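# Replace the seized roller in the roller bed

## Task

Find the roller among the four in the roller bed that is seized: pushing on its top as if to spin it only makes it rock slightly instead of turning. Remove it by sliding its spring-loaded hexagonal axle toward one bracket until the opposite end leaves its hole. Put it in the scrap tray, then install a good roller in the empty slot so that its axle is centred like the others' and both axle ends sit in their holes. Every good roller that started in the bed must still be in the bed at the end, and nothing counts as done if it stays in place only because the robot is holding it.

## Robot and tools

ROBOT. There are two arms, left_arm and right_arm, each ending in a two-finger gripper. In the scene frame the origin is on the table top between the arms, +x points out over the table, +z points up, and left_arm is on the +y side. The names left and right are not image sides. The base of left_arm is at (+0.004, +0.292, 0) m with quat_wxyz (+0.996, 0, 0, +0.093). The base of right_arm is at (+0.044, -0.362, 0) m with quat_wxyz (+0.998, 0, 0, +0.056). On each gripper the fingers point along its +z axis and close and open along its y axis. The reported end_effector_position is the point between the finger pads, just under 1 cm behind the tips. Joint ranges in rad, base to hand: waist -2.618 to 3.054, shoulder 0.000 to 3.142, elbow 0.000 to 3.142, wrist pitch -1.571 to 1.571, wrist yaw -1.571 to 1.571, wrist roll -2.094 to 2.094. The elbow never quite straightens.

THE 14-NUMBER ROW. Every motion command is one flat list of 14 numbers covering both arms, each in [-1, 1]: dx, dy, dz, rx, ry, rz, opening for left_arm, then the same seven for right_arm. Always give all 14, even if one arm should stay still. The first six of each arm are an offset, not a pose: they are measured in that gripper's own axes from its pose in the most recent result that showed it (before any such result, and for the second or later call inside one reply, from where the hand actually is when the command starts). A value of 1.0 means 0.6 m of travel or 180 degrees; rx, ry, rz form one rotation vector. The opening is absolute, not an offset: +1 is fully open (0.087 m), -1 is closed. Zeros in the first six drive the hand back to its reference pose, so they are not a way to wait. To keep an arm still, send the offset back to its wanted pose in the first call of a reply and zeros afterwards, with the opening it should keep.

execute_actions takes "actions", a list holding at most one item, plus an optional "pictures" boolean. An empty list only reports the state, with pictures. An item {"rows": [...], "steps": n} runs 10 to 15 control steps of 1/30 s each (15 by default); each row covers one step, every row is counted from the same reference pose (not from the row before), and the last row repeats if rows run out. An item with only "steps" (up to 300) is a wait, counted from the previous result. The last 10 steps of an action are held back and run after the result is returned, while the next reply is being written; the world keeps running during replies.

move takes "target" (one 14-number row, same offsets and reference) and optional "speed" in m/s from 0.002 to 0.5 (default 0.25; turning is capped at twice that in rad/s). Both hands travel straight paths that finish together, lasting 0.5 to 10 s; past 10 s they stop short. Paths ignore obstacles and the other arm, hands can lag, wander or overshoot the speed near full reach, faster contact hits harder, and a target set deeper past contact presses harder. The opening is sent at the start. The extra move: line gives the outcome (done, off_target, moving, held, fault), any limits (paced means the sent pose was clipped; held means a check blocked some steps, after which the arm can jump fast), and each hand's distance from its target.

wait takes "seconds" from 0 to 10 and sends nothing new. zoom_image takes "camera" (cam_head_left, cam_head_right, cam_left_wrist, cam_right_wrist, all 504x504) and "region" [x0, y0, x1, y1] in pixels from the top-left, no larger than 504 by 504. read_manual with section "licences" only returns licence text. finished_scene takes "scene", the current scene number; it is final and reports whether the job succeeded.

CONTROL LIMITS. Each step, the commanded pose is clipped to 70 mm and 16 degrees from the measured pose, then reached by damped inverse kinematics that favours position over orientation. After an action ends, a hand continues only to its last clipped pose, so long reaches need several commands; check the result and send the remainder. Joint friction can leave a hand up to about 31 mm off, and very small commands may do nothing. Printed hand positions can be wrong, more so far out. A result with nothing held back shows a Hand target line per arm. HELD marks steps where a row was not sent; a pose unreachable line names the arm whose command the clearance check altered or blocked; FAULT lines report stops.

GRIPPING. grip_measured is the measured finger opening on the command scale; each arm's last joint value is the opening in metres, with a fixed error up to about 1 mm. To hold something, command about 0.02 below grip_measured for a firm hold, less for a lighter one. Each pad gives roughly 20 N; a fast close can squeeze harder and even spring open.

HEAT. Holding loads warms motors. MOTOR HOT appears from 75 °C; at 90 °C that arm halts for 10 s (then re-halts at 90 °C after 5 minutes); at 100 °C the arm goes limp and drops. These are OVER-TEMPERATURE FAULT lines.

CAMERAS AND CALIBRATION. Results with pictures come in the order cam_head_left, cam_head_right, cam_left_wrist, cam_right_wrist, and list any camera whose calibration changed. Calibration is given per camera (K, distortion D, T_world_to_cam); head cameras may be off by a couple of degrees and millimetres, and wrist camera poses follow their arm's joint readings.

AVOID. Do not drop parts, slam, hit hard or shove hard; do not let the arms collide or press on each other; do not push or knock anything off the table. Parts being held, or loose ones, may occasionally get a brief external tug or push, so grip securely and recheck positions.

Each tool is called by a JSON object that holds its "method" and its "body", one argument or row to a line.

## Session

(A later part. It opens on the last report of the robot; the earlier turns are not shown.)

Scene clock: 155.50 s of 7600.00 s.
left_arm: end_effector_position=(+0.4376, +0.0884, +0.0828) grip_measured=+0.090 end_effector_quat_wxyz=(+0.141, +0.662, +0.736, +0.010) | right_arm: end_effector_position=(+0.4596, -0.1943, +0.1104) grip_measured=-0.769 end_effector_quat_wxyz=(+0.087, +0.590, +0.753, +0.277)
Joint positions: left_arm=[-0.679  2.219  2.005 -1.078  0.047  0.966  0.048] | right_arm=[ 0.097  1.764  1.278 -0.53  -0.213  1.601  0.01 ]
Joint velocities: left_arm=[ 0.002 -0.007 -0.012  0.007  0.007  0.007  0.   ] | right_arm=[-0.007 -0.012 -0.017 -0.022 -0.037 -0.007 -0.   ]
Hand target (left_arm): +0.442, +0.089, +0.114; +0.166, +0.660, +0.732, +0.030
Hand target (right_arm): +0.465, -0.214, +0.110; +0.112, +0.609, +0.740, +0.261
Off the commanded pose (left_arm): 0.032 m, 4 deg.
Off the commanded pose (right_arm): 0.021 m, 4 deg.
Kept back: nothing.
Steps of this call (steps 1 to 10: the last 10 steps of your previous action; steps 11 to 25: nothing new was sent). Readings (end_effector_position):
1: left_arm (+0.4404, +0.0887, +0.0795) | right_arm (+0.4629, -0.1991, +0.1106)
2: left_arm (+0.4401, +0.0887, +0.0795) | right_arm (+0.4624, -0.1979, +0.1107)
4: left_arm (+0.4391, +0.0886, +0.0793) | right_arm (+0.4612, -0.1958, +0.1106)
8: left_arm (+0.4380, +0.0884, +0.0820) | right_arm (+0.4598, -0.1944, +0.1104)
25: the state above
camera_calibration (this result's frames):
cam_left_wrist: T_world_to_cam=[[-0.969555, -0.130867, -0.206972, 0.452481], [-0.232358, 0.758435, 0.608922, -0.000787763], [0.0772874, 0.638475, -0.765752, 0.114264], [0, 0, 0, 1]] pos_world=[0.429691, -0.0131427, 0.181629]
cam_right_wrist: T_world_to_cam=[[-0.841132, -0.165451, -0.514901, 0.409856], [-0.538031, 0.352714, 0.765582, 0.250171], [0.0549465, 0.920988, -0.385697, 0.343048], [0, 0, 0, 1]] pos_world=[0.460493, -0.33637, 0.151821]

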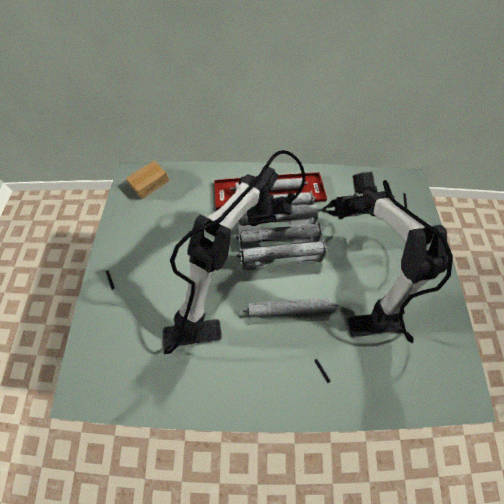

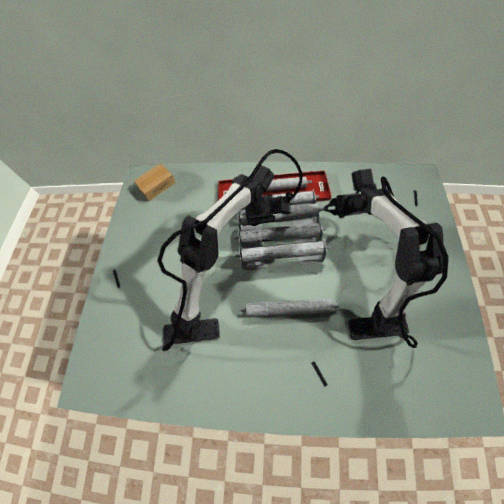

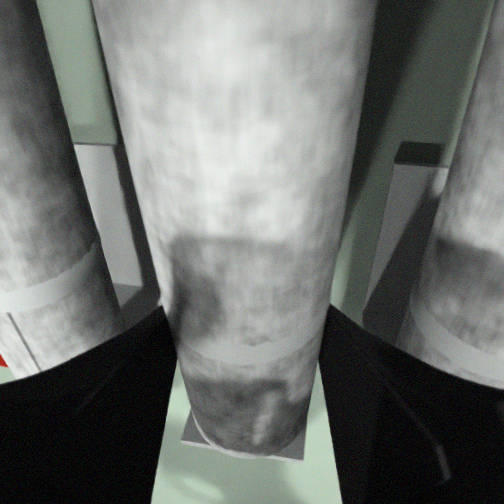

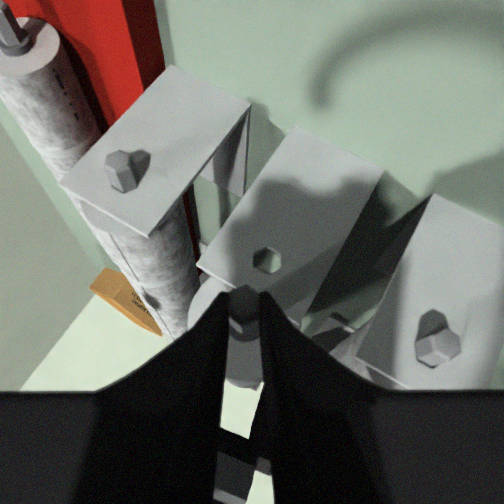

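{"method": "execute_actions", "body": {
  "actions": [
    {"rows":[[-0.011,0.018,-0.05,-0.02,0,0.004,0.03,-0.02,0.008,0,0,-0.01,0.01,-0.85],[-0.012,0.02,-0.052,-0.02,0,0.004,0.03,-0.01,0.008,0,0,0,0.01,-0.85],[-0.012,0.022,-0.054,-0.02,0,0.004,0.03,0,0.008,0,0,0,0.01,-0.85],[-0.013,0.025,-0.057,-0.02,0,0.004,0.03,0,0.008,0.003,0,0,0.01,-0.85]],"steps":15}
  ]
}}

{"method": "wait", "body": {
  "seconds": 0.5
}}

Scene clock: 156.17 s of 7600.00 s.
left_arm: end_effector_position=(+0.4382, +0.0884, +0.0843) grip_measured=+0.090 end_effector_quat_wxyz=(+0.138, +0.663, +0.736, +0.011) | right_arm: end_effector_position=(+0.4588, -0.1933, +0.1106) grip_measured=-0.769 end_effector_quat_wxyz=(+0.082, +0.594, +0.750, +0.278)
Joint positions: left_arm=[-0.68   2.227  2.025 -1.094  0.044  0.967  0.048] | right_arm=[ 0.097  1.764  1.278 -0.534 -0.219  1.612  0.01 ]
Joint velocities: left_arm=[ 0.027  0.105  0.168 -0.198  0.037  0.022 -0.001] | right_arm=[ 0.002  0.007  0.007 -0.007 -0.007  0.051 -0.001]
Steps of this call (steps 1 to 15: nothing new was sent; steps 16 to 20: the first 5 steps of this action). Readings (end_effector_position):
16: left_arm (+0.4377, +0.0883, +0.0832) | right_arm (+0.4592, -0.1940, +0.1104)
17: left_arm (+0.4379, +0.0884, +0.0839) | right_arm (+0.4588, -0.1934, +0.1105)
19: left_arm (+0.4382, +0.0884, +0.0842) | right_arm (+0.4587, -0.1932, +0.1106)
20: the state above

Scene clock: 157.00 s of 7600.00 s.
left_arm: end_effector_position=(+0.4381, +0.0885, +0.0843) grip_measured=+0.090 end_effector_quat_wxyz=(+0.135, +0.663, +0.736, +0.010) | right_arm: end_effector_position=(+0.4588, -0.1932, +0.1106) grip_measured=-0.769 end_effector_quat_wxyz=(+0.081, +0.597, +0.749, +0.278)
Joint positions: left_arm=[-0.68   2.236  2.041 -1.108  0.044  0.967  0.048] | right_arm=[ 0.098  1.764  1.278 -0.534 -0.219  1.618  0.01 ]
Joint velocities: left_arm=[ 0.012 -0.007  0.022 -0.066 -0.022 -0.022 -0.   ] | right_arm=[ 0.007 -0.012  0.002  0.051 -0.022  0.007 -0.   ]
Hand target (left_arm): +0.444, +0.089, +0.120; +0.163, +0.661, +0.731, +0.034
Hand target (right_arm): +0.464, -0.193, +0.111; +0.083, +0.602, +0.743, +0.278
Off the commanded pose (left_arm): 0.037 m, 4 deg.
Off the commanded pose (right_arm): 0.006 m, 1 deg.
Kept back: nothing.
Steps of this call (steps 1 to 10: the last 10 steps of your previous action; steps 11 to 25: nothing new was sent). Readings (end_effector_position):
1: left_arm (+0.4381, +0.0885, +0.0842) | right_arm (+0.4588, -0.1933, +0.1105)
2: left_arm (+0.4381, +0.0884, +0.0842) | right_arm (+0.4588, -0.1932, +0.1106)
4: left_arm (+0.4380, +0.0885, +0.0842) | right_arm (+0.4588, -0.1932, +0.1106)
8: left_arm (+0.4380, +0.0885, +0.0843) | right_arm (+0.4588, -0.1932, +0.1105)
25: the state above
camera_calibration (this result's frames):
cam_left_wrist: T_world_to_cam=[[-0.971503, -0.128141, -0.199404, 0.45319], [-0.226136, 0.753165, 0.617742, -0.00463024], [0.0710265, 0.645231, -0.760679, 0.117019], [0, 0, 0, 1]] pos_world=[0.430917, -0.0139448, 0.182242]
cam_right_wrist: T_world_to_cam=[[-0.848297, -0.150211, -0.507769, 0.414966], [-0.525985, 0.349666, 0.775289, 0.24206], [0.0610927, 0.924754, -0.37563, 0.338998], [0, 0, 0, 1]] pos_world=[0.458624, -0.335797, 0.150378]

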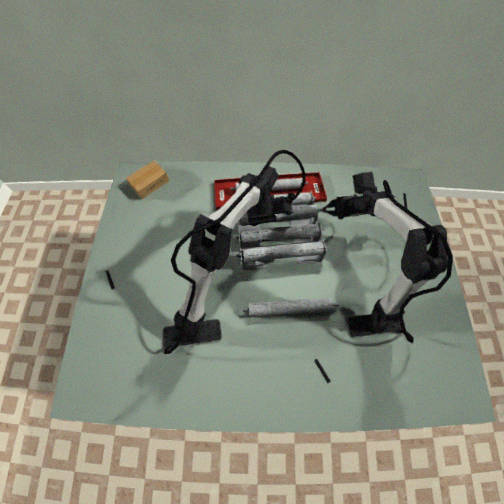

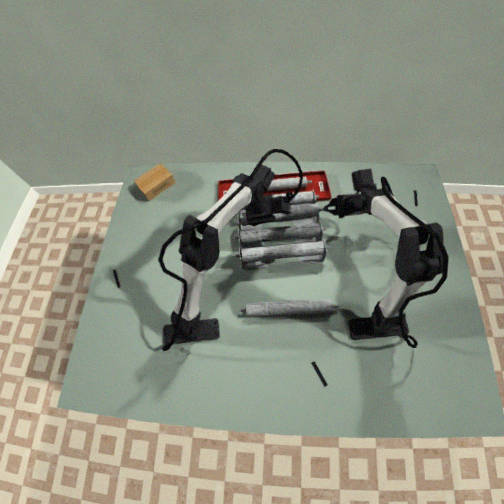

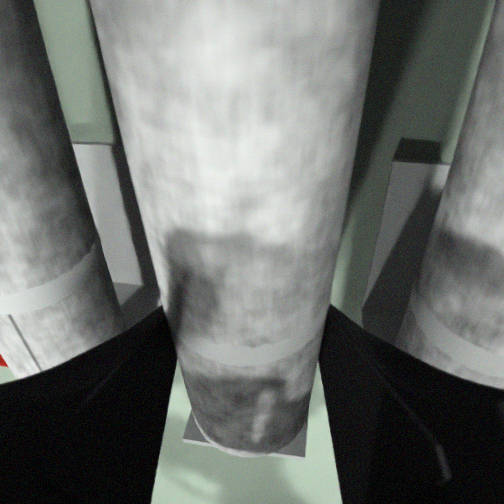

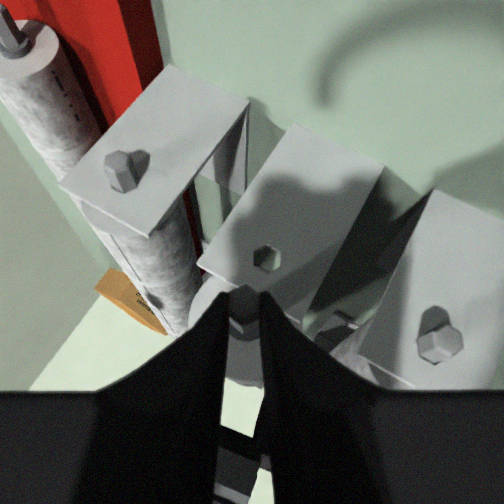

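{"method": "execute_actions", "body": {
  "actions": [
    {"rows":[[-0.012,0.022,-0.055,-0.022,0,0.004,0.03,-0.025,0.008,-0.003,0,-0.01,0,-0.85],[-0.012,0.022,-0.055,-0.022,0,0.004,0.03,-0.025,0.008,-0.003,0,-0.01,0,-0.85],[-0.012,0.022,-0.055,-0.022,0,0.004,0.03,-0.025,0.008,-0.003,0,-0.01,0,-0.85],[-0.013,0.024,-0.058,-0.022,0,0.004,0.03,-0.025,0.008,-0.003,0,-0.01,0,-0.85],[-0.013,0.025,-0.061,-0.022,0,0.004,0.03,-0.025,0.008,-0.003,0,-0.01,0,-0.85],[-0.014,0.026,-0.064,-0.022,0,0.004,0.03,-0.025,0.008,-0.003,0,-0.01,0,-0.85]],"steps":15}
  ]
}}

{"method": "wait", "body": {
  "seconds": 0.5
}}

Scene clock: 157.83 s of 7600.00 s.
left_arm: end_effector_position=(+0.4381, +0.0885, +0.0845) grip_measured=+0.090 end_effector_quat_wxyz=(+0.133, +0.664, +0.736, +0.010) | right_arm: end_effector_position=(+0.4583, -0.1935, +0.1102) grip_measured=-0.769 end_effector_quat_wxyz=(+0.083, +0.592, +0.752, +0.277)
Joint positions: left_arm=[-0.68   2.241  2.051 -1.117  0.043  0.967  0.048] | right_arm=[ 0.097  1.764  1.278 -0.535 -0.218  1.605  0.01 ]
Joint velocities: left_arm=[-0.007  0.129  0.212 -0.227 -0.022 -0.022 -0.   ] | right_arm=[-0.002 -0.012  0.002 -0.081 -0.007  0.007 -0.   ]
Steps of this call (steps 1 to 20: nothing new was sent; steps 21 to 25: the first 5 steps of this action). Readings (end_effector_position):
21: left_arm (+0.4380, +0.0885, +0.0843) | right_arm (+0.4587, -0.1935, +0.1104)
22: left_arm (+0.4380, +0.0886, +0.0843) | right_arm (+0.4585, -0.1935, +0.1103)
24: left_arm (+0.4381, +0.0885, +0.0844) | right_arm (+0.4584, -0.1935, +0.1102)
25: the state above

Scene clock: 158.67 s of 7600.00 s.
left_arm: end_effector_position=(+0.4379, +0.0886, +0.0846) grip_measured=+0.090 end_effector_quat_wxyz=(+0.126, +0.664, +0.737, +0.008) | right_arm: end_effector_position=(+0.4582, -0.1936, +0.1101) grip_measured=-0.769 end_effector_quat_wxyz=(+0.084, +0.591, +0.753, +0.277)
Joint positions: left_arm=[-0.68   2.258  2.081 -1.144  0.043  0.967  0.048] | right_arm=[ 0.097  1.764  1.278 -0.535 -0.218  1.603  0.01 ]
Joint velocities: left_arm=[ 0.002  0.002 -0.022  0.066 -0.037  0.007  0.   ] | right_arm=[-0.027 -0.012 -0.007 -0.022  0.051 -0.007 -0.001]
Hand target (left_arm): +0.445, +0.089, +0.125; +0.159, +0.662, +0.732, +0.036
Hand target (right_arm): +0.466, -0.207, +0.111; +0.093, +0.601, +0.747, +0.268
Off the commanded pose (left_arm): 0.042 m, 5 deg.
Off the commanded pose (right_arm): 0.016 m, 2 deg.
Kept back: nothing.
Steps of this call (steps 1 to 10: the last 10 steps of your previous action; steps 11 to 25: nothing new was sent). Readings (end_effector_position):
1: left_arm (+0.4381, +0.0885, +0.0846) | right_arm (+0.4583, -0.1935, +0.1101)
2: left_arm (+0.4380, +0.0886, +0.0844) | right_arm (+0.4583, -0.1935, +0.1101)
4: left_arm (+0.4379, +0.0886, +0.0845) | right_arm (+0.4582, -0.1936, +0.1101)
8: left_arm (+0.4379, +0.0886, +0.0846) | right_arm (+0.4582, -0.1936, +0.1101)
25: the state above
camera_calibration (this result's frames):
cam_left_wrist: T_world_to_cam=[[-0.974494, -0.126537, -0.185339, 0.453082], [-0.216486, 0.747646, 0.627821, -0.00956391], [0.0591252, 0.651931, -0.75597, 0.121363], [0, 0, 0, 1]] pos_world=[0.432279, -0.014638, 0.181725]
cam_right_wrist: T_world_to_cam=[[-0.844149, -0.164591, -0.510218, 0.409753], [-0.533656, 0.348921, 0.770367, 0.246125], [0.0512306, 0.922585, -0.382376, 0.344019], [0, 0, 0, 1]] pos_world=[0.459614, -0.335824, 0.151002]

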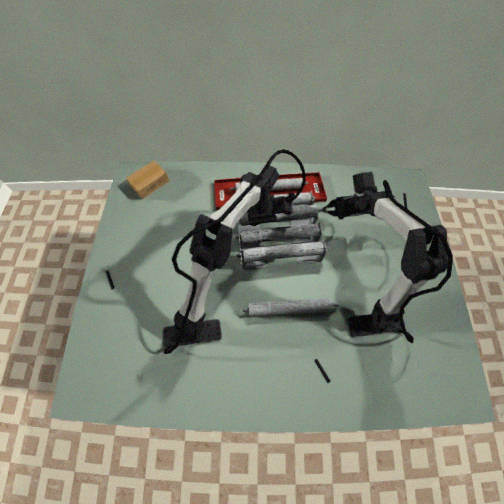

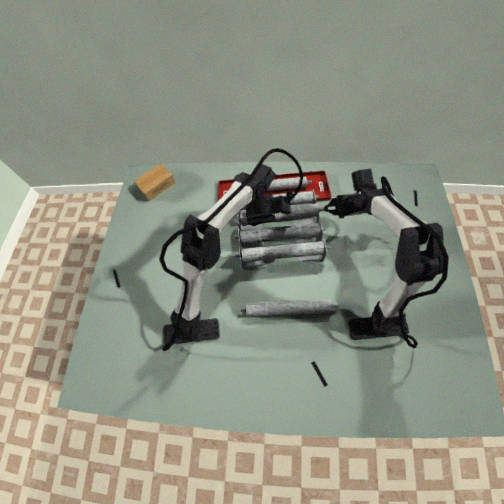

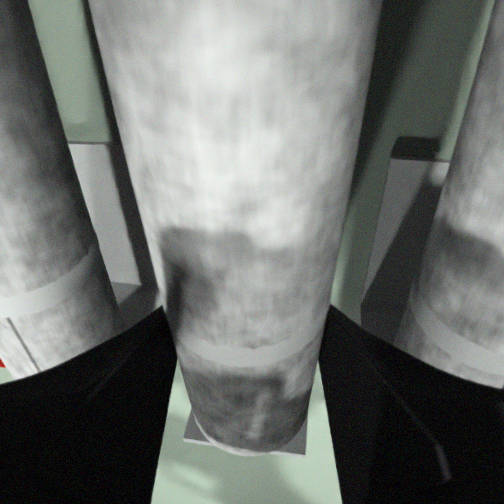

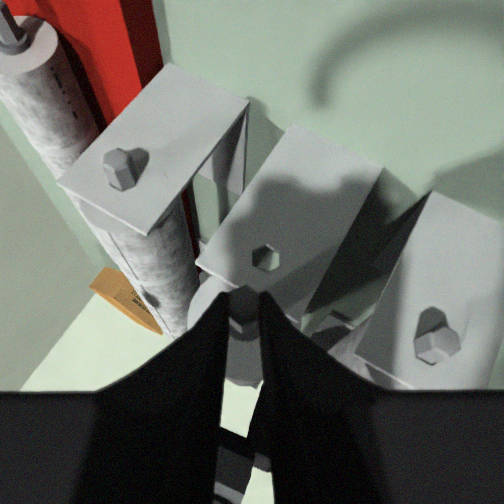

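{"method": "execute_actions", "body": {
  "actions": [
    {"rows":[[-0.01,0.018,-0.05,-0.022,0,0.004,0.03,0,0.006,0,0,0,0,-0.85],[-0.008,0.014,-0.042,-0.022,0,0.004,0.03,0.015,0.006,0.003,0,0,0,-0.85],[-0.008,0.014,-0.04,-0.022,0,0.004,0.03,0.03,0.006,0.007,0,0,0.01,-0.85]],"steps":15}
  ]
}}

{"method": "wait", "body": {
  "seconds": 0.3
}}

Scene clock: 159.17 s of 7600.00 s.
left_arm: end_effector_position=(+0.4382, +0.0886, +0.0838) grip_measured=+0.090 end_effector_quat_wxyz=(+0.126, +0.665, +0.737, +0.010) | right_arm: end_effector_position=(+0.4575, -0.1885, +0.1089) grip_measured=-0.770 end_effector_quat_wxyz=(+0.087, +0.598, +0.749, +0.271)
Joint positions: left_arm=[-0.681  2.258  2.077 -1.14   0.039  0.968  0.048] | right_arm=[ 0.119  1.764  1.278 -0.536 -0.19   1.633  0.01 ]
Joint velocities: left_arm=[-0.012  0.017 -0.007  0.037 -0.095  0.081  0.   ] | right_arm=[ 0.139 -0.002 -0.002 -0.066  0.476  0.183 -0.   ]
Steps of this call (steps 1 to 10: nothing new was sent; steps 11 to 15: the first 5 steps of this action). Readings (end_effector_position):
11: left_arm (+0.4378, +0.0885, +0.0846) | right_arm (+0.4582, -0.1934, +0.1102)
12: left_arm (+0.4378, +0.0886, +0.0843) | right_arm (+0.4580, -0.1926, +0.1102)
14: left_arm (+0.4381, +0.0885, +0.0837) | right_arm (+0.4577, -0.1905, +0.1093)
15: the state above

Scene clock: 159.80 s of 7600.00 s.
left_arm: end_effector_position=(+0.4381, +0.0885, +0.0838) grip_measured=+0.090 end_effector_quat_wxyz=(+0.126, +0.665, +0.736, +0.011) | right_arm: end_effector_position=(+0.4574, -0.1886, +0.1079) grip_measured=-0.770 end_effector_quat_wxyz=(+0.087, +0.607, +0.744, +0.267)
Joint positions: left_arm=[-0.682  2.258  2.077 -1.14   0.037  0.968  0.048] | right_arm=[ 0.123  1.764  1.278 -0.541 -0.179  1.655  0.01 ]
Joint velocities: left_arm=[ 0.007 -0.007 -0.027 -0.051 -0.037 -0.066  0.   ] | right_arm=[ 0.002 -0.007  0.012  0.007 -0.037 -0.051  0.001]
Hand target (left_arm): +0.441, +0.089, +0.110; +0.149, +0.663, +0.733, +0.034
Hand target (right_arm): +0.458, -0.175, +0.112; +0.079, +0.603, +0.744, +0.278
Off the commanded pose (left_arm): 0.027 m, 4 deg.
Off the commanded pose (right_arm): 0.014 m, 2 deg.
Kept back: nothing.
Steps of this call (steps 1 to 10: the last 10 steps of your previous action; steps 11 to 19: nothing new was sent). Readings (end_effector_position):
1: left_arm (+0.4382, +0.0885, +0.0838) | right_arm (+0.4574, -0.1886, +0.1081)
2: left_arm (+0.4381, +0.0885, +0.0838) | right_arm (+0.4573, -0.1885, +0.1080)
4: left_arm (+0.4381, +0.0885, +0.0838) | right_arm (+0.4574, -0.1886, +0.1079)
8: left_arm (+0.4381, +0.0885, +0.0838) | right_arm (+0.4574, -0.1886, +0.1080)
19: the state above
camera_calibration (this result's frames):
cam_left_wrist: T_world_to_cam=[[-0.973975, -0.124496, -0.189405, 0.453094], [-0.217856, 0.744802, 0.630721, -0.0083157], [0.0625471, 0.655569, -0.75254, 0.118751], [0, 0, 0, 1]] pos_world=[0.432063, -0.0152479, 0.180428]
cam_right_wrist: T_world_to_cam=[[-0.856955, -0.137573, -0.49669, 0.418253], [-0.509018, 0.376996, 0.773805, 0.23929], [0.0807954, 0.915941, -0.393096, 0.325073], [0, 0, 0, 1]] pos_world=[0.453963, -0.330418, 0.150363]

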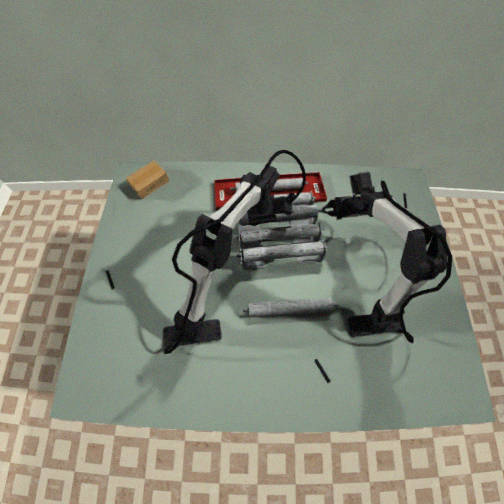

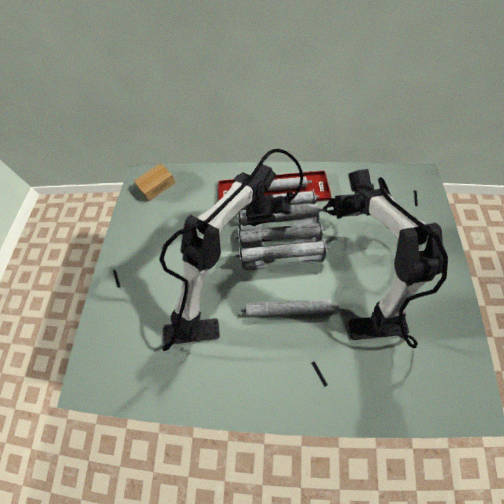

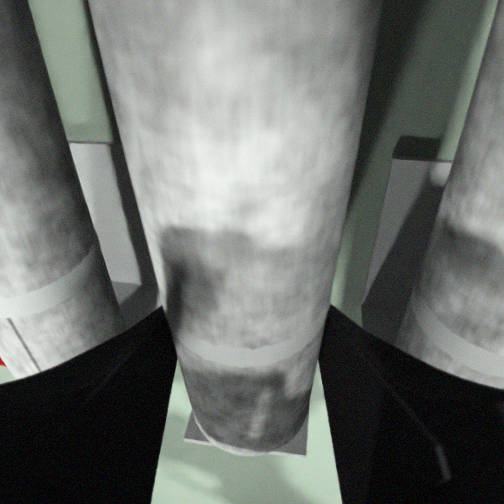

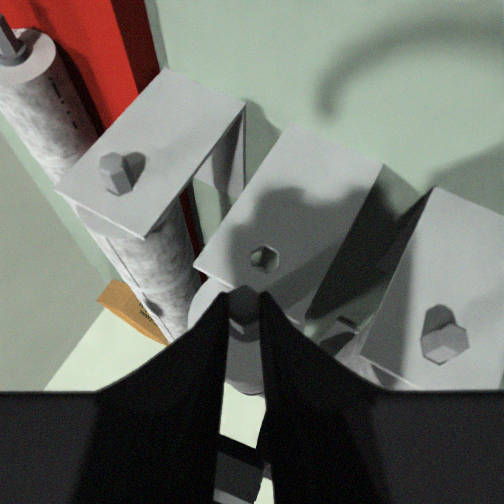

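{"method": "execute_actions", "body": {
  "actions": [
    {"rows":[[-0.008,0.012,-0.04,-0.02,0,0.004,0.03,0.025,0.004,0,0.03,0,0.007,-0.85],[-0.008,0.012,-0.04,-0.02,0,0.004,0.03,0.025,0.004,0,0.04,0,0.01,-0.85],[-0.008,0.012,-0.04,-0.02,0,0.004,0.03,0.025,0.004,0,0.04,0,0.01,-0.85],[-0.008,0.012,-0.04,-0.02,0,0.004,0.03,0.025,0.004,0,0.04,0,0.01,-0.85],[-0.008,0.012,-0.04,-0.02,0,0.004,0.03,0.025,0.004,0,0.04,0,0.01,-0.85],[-0.008,0.012,-0.04,-0.02,0,0.004,0.03,0.025,0.004,0,0.02,0,0.005,-0.85],[-0.008,0.012,-0.04,-0.02,0,0.004,0.03,0.025,0.004,0,0,0,0,-0.85],[-0.008,0.012,-0.04,-0.02,0,0.004,0.03,0.025,0.004,0,-0.02,0,-0.005,-0.85],[-0.008,0.012,-0.04,-0.02,0,0.004,0.03,0.025,0.004,0,-0.04,0,-0.01,-0.85]],"steps":15}
  ]
}}

{"method": "wait", "body": {
  "seconds": 0.3
}}

Scene clock: 160.73 s of 7600.00 s.
left_arm: end_effector_position=(+0.4381, +0.0885, +0.0839) grip_measured=+0.090 end_effector_quat_wxyz=(+0.125, +0.665, +0.737, +0.012) | right_arm: end_effector_position=(+0.4583, -0.1884, +0.1098) grip_measured=-0.772 end_effector_quat_wxyz=(+0.071, +0.619, +0.748, +0.227)
Joint positions: left_arm=[-0.683  2.258  2.077 -1.14   0.035  0.966  0.048] | right_arm=[ 0.135  1.822  1.404 -0.696 -0.15   1.665  0.01 ]
Joint velocities: left_arm=[ 0.017  0.007 -0.007 -0.081 -0.022 -0.095  0.001] | right_arm=[ 0.032  0.212  0.457 -0.593  0.081  0.007  0.   ]
Steps of this call (steps 1 to 23: nothing new was sent; steps 24 to 28: the first 5 steps of this action). Readings (end_effector_position):
24: left_arm (+0.4381, +0.0885, +0.0838) | right_arm (+0.4578, -0.1884, +0.1099)
25: left_arm (+0.4381, +0.0885, +0.0838) | right_arm (+0.4579, -0.1884, +0.1099)
27: left_arm (+0.4381, +0.0885, +0.0839) | right_arm (+0.4584, -0.1884, +0.1099)
28: the state above

Scene clock: 161.37 s of 7600.00 s.
left_arm: end_effector_position=(+0.4372, +0.0894, +0.0840) grip_measured=+0.090 end_effector_quat_wxyz=(+0.121, +0.667, +0.735, +0.016) | right_arm: end_effector_position=(+0.4535, -0.1795, +0.1074) grip_measured=-0.772 end_effector_quat_wxyz=(+0.120, +0.596, +0.738, +0.294)
Joint positions: left_arm=[-0.686  2.258  2.077 -1.145  0.026  0.972  0.048] | right_arm=[ 0.161  1.706  1.164 -0.396 -0.139  1.677  0.01 ]
Joint velocities: left_arm=[-0.002 -0.012 -0.002 -0.051 -0.022 -0.022 -0.   ] | right_arm=[ 0.002 -0.022  0.012  0.007 -0.051  0.051  0.   ]
Hand target (left_arm): +0.440, +0.089, +0.109; +0.147, +0.664, +0.732, +0.034
Hand target (right_arm): +0.456, -0.175, +0.113; +0.128, +0.589, +0.735, +0.310
Off the commanded pose (left_arm): 0.026 m, 4 deg.
Off the commanded pose (right_arm): 0.007 m, 2 deg.
Kept back: nothing.
Steps of this call (steps 1 to 10: the last 10 steps of your previous action; steps 11 to 19: nothing new was sent). Readings (end_effector_position):
1: left_arm (+0.4382, +0.0885, +0.0839) | right_arm (+0.4582, -0.1885, +0.1094)
2: left_arm (+0.4382, +0.0885, +0.0839) | right_arm (+0.4579, -0.1886, +0.1088)
4: left_arm (+0.4380, +0.0884, +0.0839) | right_arm (+0.4551, -0.1846, +0.1077)
8: left_arm (+0.4368, +0.0893, +0.0839) | right_arm (+0.4503, -0.1801, +0.1072)
19: the state above
camera_calibration (this result's frames):
cam_left_wrist: T_world_to_cam=[[-0.974375, -0.117034, -0.192085, 0.452063], [-0.214834, 0.737207, 0.640603, -0.010765], [0.066634, 0.665454, -0.743459, 0.114881], [0, 0, 0, 1]] pos_world=[0.430511, -0.0156049, 0.17914]
cam_right_wrist: T_world_to_cam=[[-0.810101, -0.134017, -0.570767, 0.403227], [-0.574236, 0.377765, 0.726324, 0.269077], [0.118276, 0.916151, -0.382985, 0.298823], [0, 0, 0, 1]] pos_world=[0.445825, -0.321375, 0.149157]

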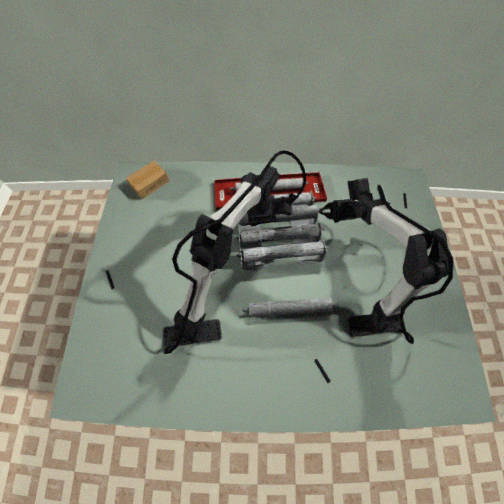

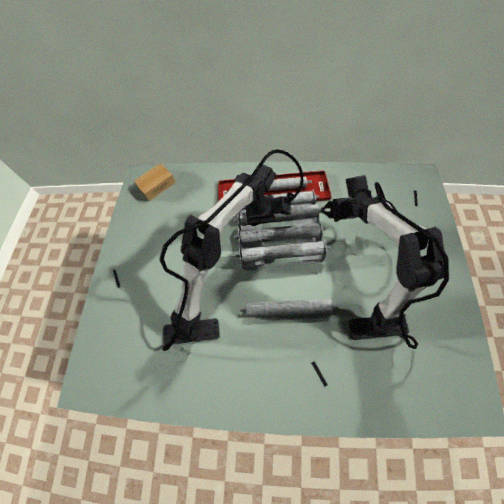

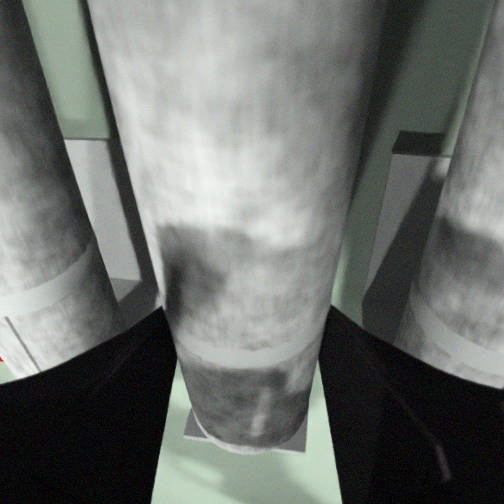

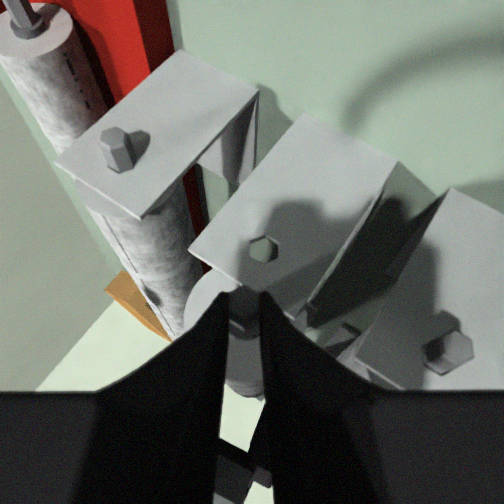

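{"method": "move", "body": {
  "target": [0,0,0,0,0,0,0.5,0,0,0,0,0,0,-0.3]
}}

{"method": "move", "body": {
  "target": [0,0,-0.15,0,0,0,0.5,0,0,-0.1,0,0,0,-0.3],
  "speed": 0.12
}}

Scene clock: 162.43 s of 7600.00 s.
left_arm: end_effector_position=(+0.4370, +0.0896, +0.0828) grip_measured=+0.500 end_effector_quat_wxyz=(+0.120, +0.667, +0.735, +0.016) | right_arm: end_effector_position=(+0.4536, -0.1796, +0.1074) grip_measured=-0.300 end_effector_quat_wxyz=(+0.120, +0.595, +0.738, +0.294)
Joint positions: left_arm=[-0.686  2.26   2.076 -1.146  0.025  0.971  0.066] | right_arm=[ 0.161  1.706  1.163 -0.394 -0.138  1.677  0.031]
Joint velocities: left_arm=[ 0.007 -0.002 -0.002  0.022  0.037 -0.007  0.001] | right_arm=[-0.002  0.002  0.002 -0.066  0.066 -0.066 -0.001]
Hand target (left_arm): +0.437, +0.089, +0.084; +0.121, +0.667, +0.734, +0.016
Hand target (right_arm): +0.453, -0.180, +0.107; +0.120, +0.596, +0.738, +0.294
Off the commanded pose (left_arm): 0.001 m, 0 deg.
Off the commanded pose (right_arm): 0.000 m, 0 deg.
Kept back: nothing.
move: done
camera_calibration (this result's frames):
cam_left_wrist: T_world_to_cam=[[-0.974808, -0.117157, -0.189798, 0.45167], [-0.213536, 0.736009, 0.642411, -0.0108073], [0.0644296, 0.666756, -0.742485, 0.114677], [0, 0, 0, 1]] pos_world=[0.430595, -0.0155908, 0.177814]
cam_right_wrist: T_world_to_cam=[[-0.809246, -0.13455, -0.571854, 0.402959], [-0.575402, 0.377827, 0.725369, 0.269859], [0.118464, 0.916048, -0.383175, 0.298716], [0, 0, 0, 1]] pos_world=[0.445984, -0.32138, 0.149147]

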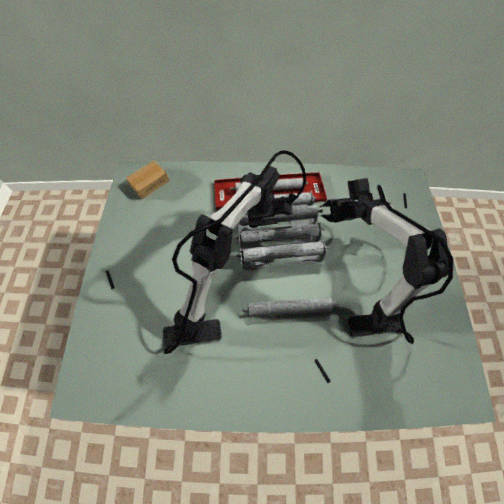

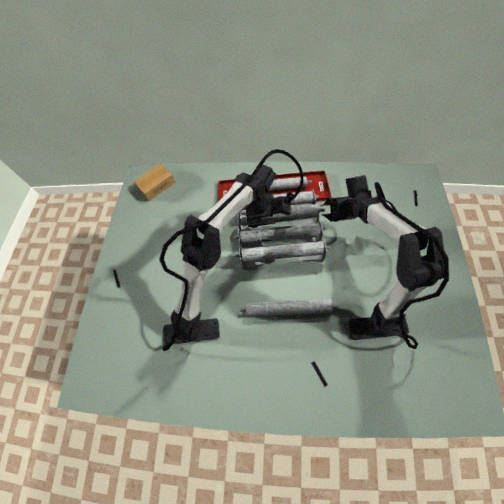

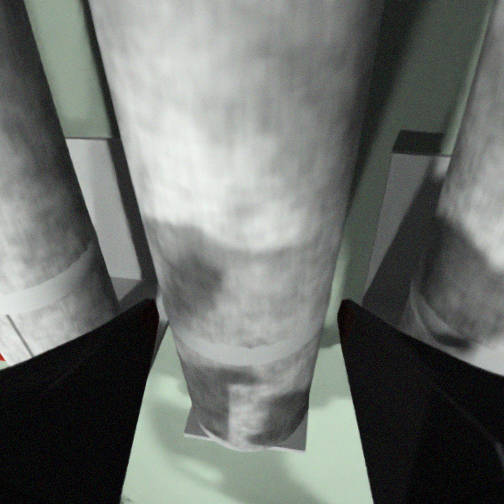

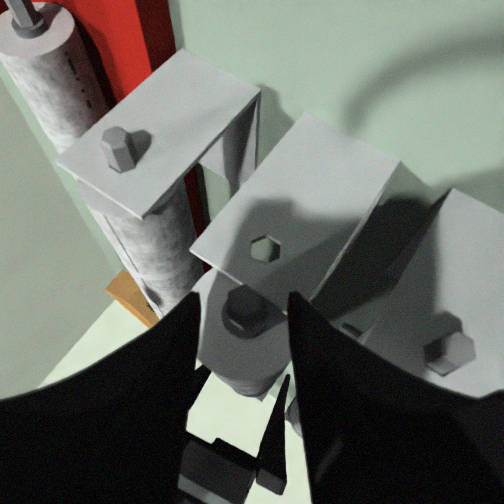

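Scene clock: 163.83 s of 7600.00 s.
left_arm: end_effector_position=(+0.4170, +0.1005, +0.1610) grip_measured=+0.500 end_effector_quat_wxyz=(+0.110, +0.668, +0.736, +0.013) | right_arm: end_effector_position=(+0.4214, -0.1937, +0.1469) grip_measured=-0.300 end_effector_quat_wxyz=(+0.118, +0.595, +0.740, +0.291)
Joint positions: left_arm=[-0.686  2.26   2.398 -1.489  0.025  0.971  0.066] | right_arm=[ 0.144  1.549  1.163 -0.563 -0.149  1.659  0.031]
Joint velocities: left_arm=[-0.012 -0.002  0.002  0.022  0.007 -0.037 -0.001] | right_arm=[-0.007 -0.022  0.022 -0.066  0.037  0.007 -0.001]
Hand target (left_arm): +0.420, +0.103, +0.170; +0.120, +0.667, +0.735, +0.016
Hand target (right_arm): +0.421, -0.197, +0.154; +0.120, +0.595, +0.738, +0.294
Off the commanded pose (left_arm): 0.010 m, 1 deg.
Off the commanded pose (right_arm): 0.009 m, 1 deg.
Kept back: nothing.
move: done
camera_calibration (this result's frames):
cam_left_wrist: T_world_to_cam=[[-0.978206, -0.115301, -0.172682, 0.446792], [-0.201387, 0.72937, 0.653807, -0.0795964], [0.0505648, 0.674334, -0.736694, 0.170851], [0, 0, 0, 1]] pos_world=[0.412386, -0.00563982, 0.255058]
cam_right_wrist: T_world_to_cam=[[-0.813544, -0.139267, -0.56458, 0.397468], [-0.570604, 0.378283, 0.728912, 0.225531], [0.112058, 0.915154, -0.387216, 0.333778], [0, 0, 0, 1]] pos_world=[0.414644, -0.335419, 0.189254]

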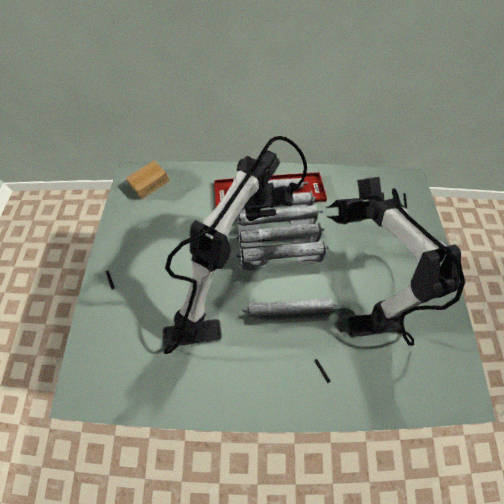

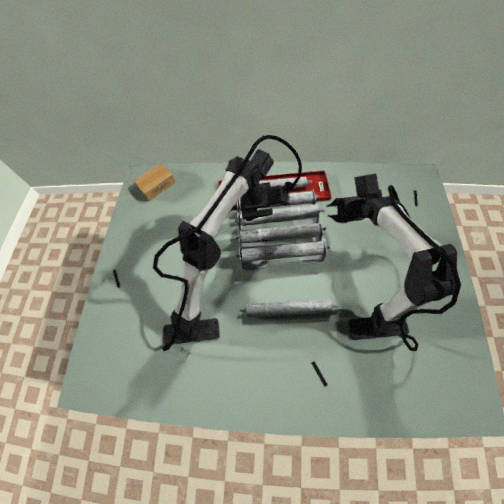

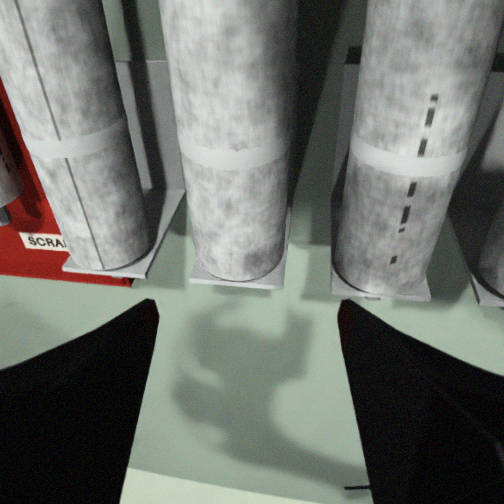

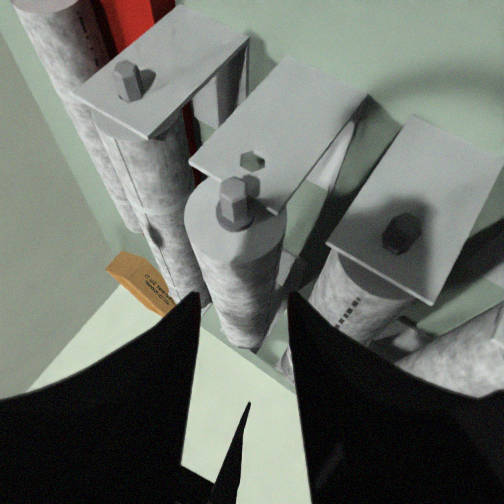

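{"method": "move", "body": {
  "target": [0.115,-0.012,-0.036,0,0,-0.5,-0.3,0.085,0.043,0.012,0.108,0.002,0.024,0.5],
  "speed": 0.3
}}

Scene clock: 167.77 s of 7600.00 s.
left_arm: end_effector_position=(+0.4010, +0.1714, +0.1621) grip_measured=-0.300 end_effector_quat_wxyz=(+0.073, -0.040, +0.995, -0.057) | right_arm: end_effector_position=(+0.4343, -0.1466, +0.1743) grip_measured=+0.500 end_effector_quat_wxyz=(+0.012, +0.632, +0.754, +0.179)
Joint positions: left_arm=[-0.42   2.188  2.29  -1.502  0.069 -0.321  0.031] | right_arm=[ 0.24   1.9    1.806 -1.149 -0.155  1.773  0.066]
Joint velocities: left_arm=[ 0.007 -0.007 -0.012 -0.007  0.037 -0.051 -0.   ] | right_arm=[ 0.012 -0.007 -0.002 -0.007 -0.022  0.007  0.   ]
Hand target (left_arm): +0.401, +0.171, +0.170; +0.085, -0.048, +0.993, -0.065
Hand target (right_arm): +0.432, -0.141, +0.167; +0.002, +0.631, +0.757, +0.169
Off the commanded pose (left_arm): 0.009 m, 2 deg.
Off the commanded pose (right_arm): 0.012 m, 2 deg.
Kept back: nothing.
move: off_target (right_arm)
camera_calibration (this result's frames):
cam_left_wrist: T_world_to_cam=[[0.0806853, -0.990415, 0.11211, 0.118721], [-0.746977, 0.014387, 0.664694, 0.20428], [-0.659936, -0.137375, -0.738656, 0.548976], [0, 0, 0, 1]] pos_world=[0.505303, 0.19006, 0.256411]
cam_right_wrist: T_world_to_cam=[[-0.947797, -0.154057, -0.279189, 0.436367], [-0.318422, 0.410715, 0.854354, 0.0684516], [-0.0169523, 0.898654, -0.43833, 0.362333], [0, 0, 0, 1]] pos_world=[0.441526, -0.286501, 0.222168]

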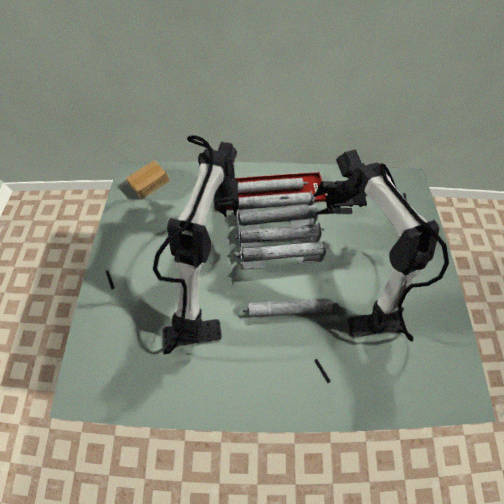

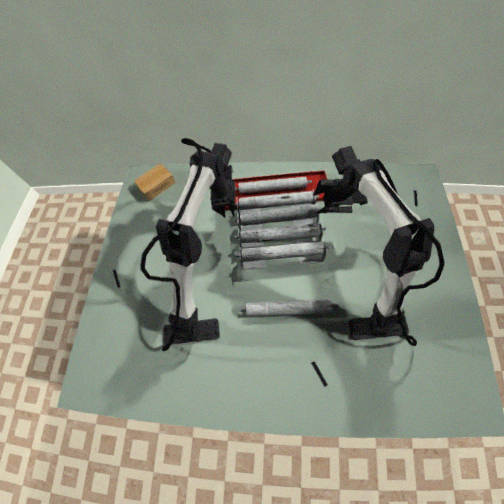

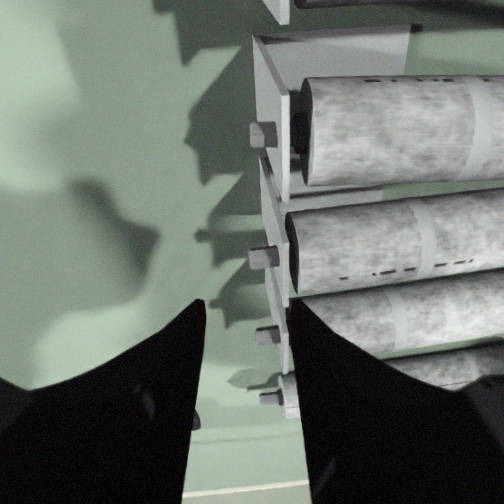

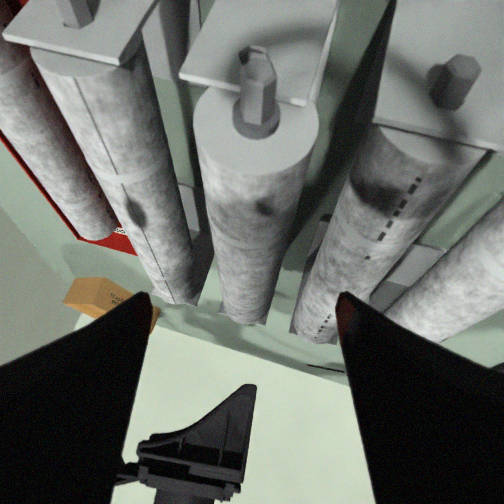

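{"method": "move", "body": {
  "target": [0.015,0.015,0.064,0.127,-0.064,-0.482,-0.3,0,-0.01,0.14,0,0,0,0.5],
  "speed": 0.3
}}

Scene clock: 172.50 s of 7600.00 s.
left_arm: end_effector_position=(+0.3993, +0.1766, +0.1174) grip_measured=-0.300 end_effector_quat_wxyz=(+0.098, -0.701, +0.658, -0.256) | right_arm: end_effector_position=(+0.4548, -0.1271, +0.1132) grip_measured=+0.500 end_effector_quat_wxyz=(+0.019, +0.630, +0.751, +0.198)
Joint positions: left_arm=[-0.314  1.6    1.132 -0.562  0.135 -1.8    0.031] | right_arm=[ 0.266  1.961  1.63  -0.868 -0.152  1.804  0.066]
Joint velocities: left_arm=[-0.012 -0.002 -0.022  0.007 -0.037 -0.022  0.   ] | right_arm=[ 0.002  0.007  0.002  0.081 -0.007 -0.022  0.   ]
Hand target (left_arm): +0.398, +0.175, +0.123; -0.108, +0.700, -0.655, +0.264
Hand target (right_arm): +0.450, -0.125, +0.095; +0.012, +0.631, +0.754, +0.179
Off the commanded pose (left_arm): 0.005 m, 2 deg.
Off the commanded pose (right_arm): 0.020 m, 2 deg.
Kept back: nothing.
move: off_target (right_arm)
camera_calibration (this result's frames):
cam_left_wrist: T_world_to_cam=[[0.876115, 0.120643, 0.466763, -0.426435], [-0.363166, -0.471601, 0.803557, 0.148987], [0.317069, -0.87352, -0.369363, 0.212143], [0, 0, 0, 1]] pos_world=[0.360449, 0.307019, 0.157682]
cam_right_wrist: T_world_to_cam=[[-0.93809, -0.144481, -0.314822, 0.442577], [-0.34639, 0.394493, 0.851111, 0.130188], [0.00122596, 0.90747, -0.420116, 0.30916], [0, 0, 0, 1]] pos_world=[0.459894, -0.267968, 0.158412]

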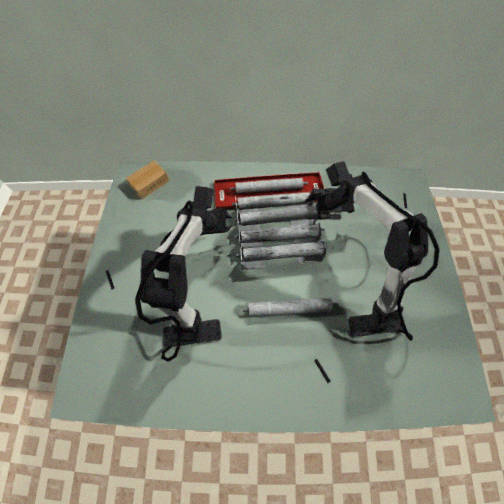

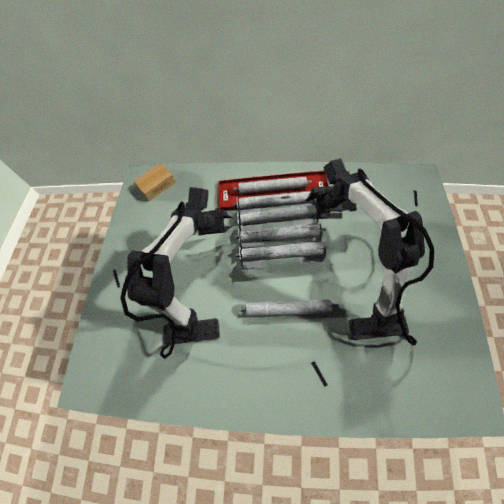

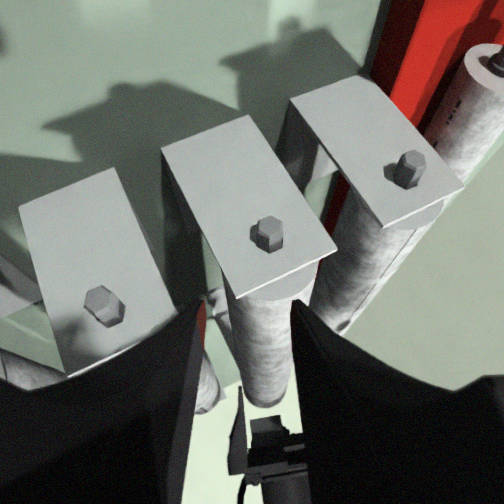

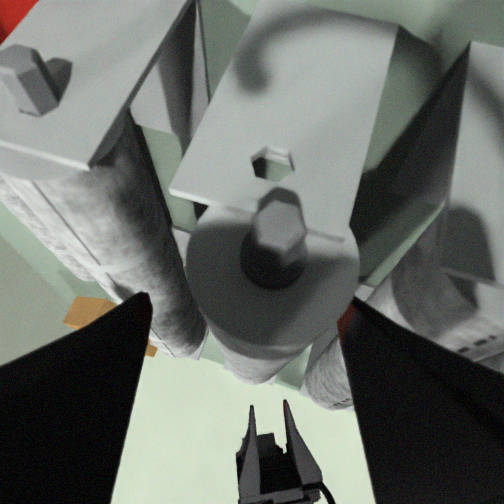

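{"method": "move", "body": {
  "target": [0,-0.018,0.072,0,0,0,-0.3,0,-0.025,0.05,0,0,0,0.5],
  "speed": 0.06
}}

Scene clock: 174.10 s of 7600.00 s.
left_arm: end_effector_position=(+0.4210, +0.1722, +0.0824) grip_measured=-0.300 end_effector_quat_wxyz=(+0.093, -0.703, +0.660, -0.249) | right_arm: end_effector_position=(+0.4557, -0.1226, +0.0922) grip_measured=+0.500 end_effector_quat_wxyz=(+0.023, +0.630, +0.748, +0.209)
Joint positions: left_arm=[-0.318  1.733  1.145 -0.461  0.134 -1.802  0.031] | right_arm=[ 0.275  1.961  1.535 -0.746 -0.151  1.818  0.066]
Joint velocities: left_arm=[-0.002 -0.022  0.017 -0.037  0.007 -0.051 -0.   ] | right_arm=[ 0.007 -0.002  0.007 -0.022 -0.037  0.022  0.001]
Hand target (left_arm): +0.429, +0.169, +0.086; -0.098, +0.701, -0.658, +0.256
Hand target (right_arm): +0.449, -0.121, +0.081; +0.019, +0.630, +0.751, +0.197
Off the commanded pose (left_arm): 0.010 m, 1 deg.
Off the commanded pose (right_arm): 0.013 m, 1 deg.
Kept back: nothing.
move: off_target (right_arm)
camera_calibration (this result's frames):
cam_left_wrist: T_world_to_cam=[[0.88535, 0.117685, 0.449785, -0.430576], [-0.348401, -0.472652, 0.809455, 0.176333], [0.307852, -0.873356, -0.37746, 0.192968], [0, 0, 0, 1]] pos_world=[0.383239, 0.302546, 0.123771]
cam_right_wrist: T_world_to_cam=[[-0.931927, -0.135598, -0.33634, 0.437737], [-0.362364, 0.384708, 0.848936, 0.152871], [0.0142792, 0.913024, -0.407656, 0.289818], [0, 0, 0, 1]] pos_world=[0.459195, -0.264065, 0.135597]

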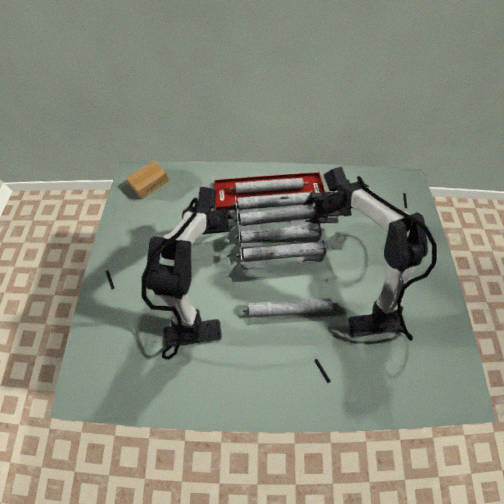

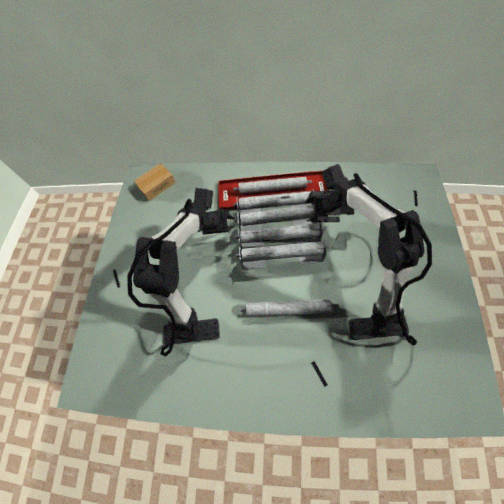

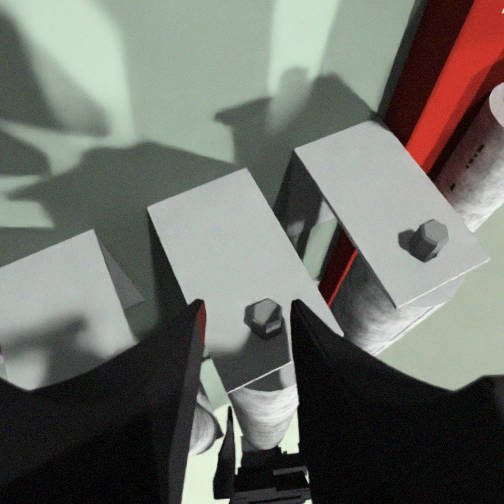

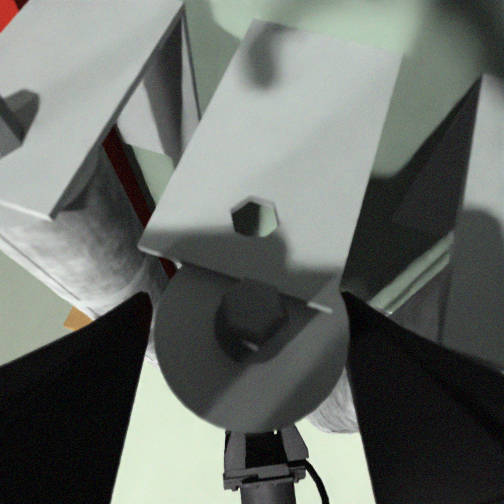

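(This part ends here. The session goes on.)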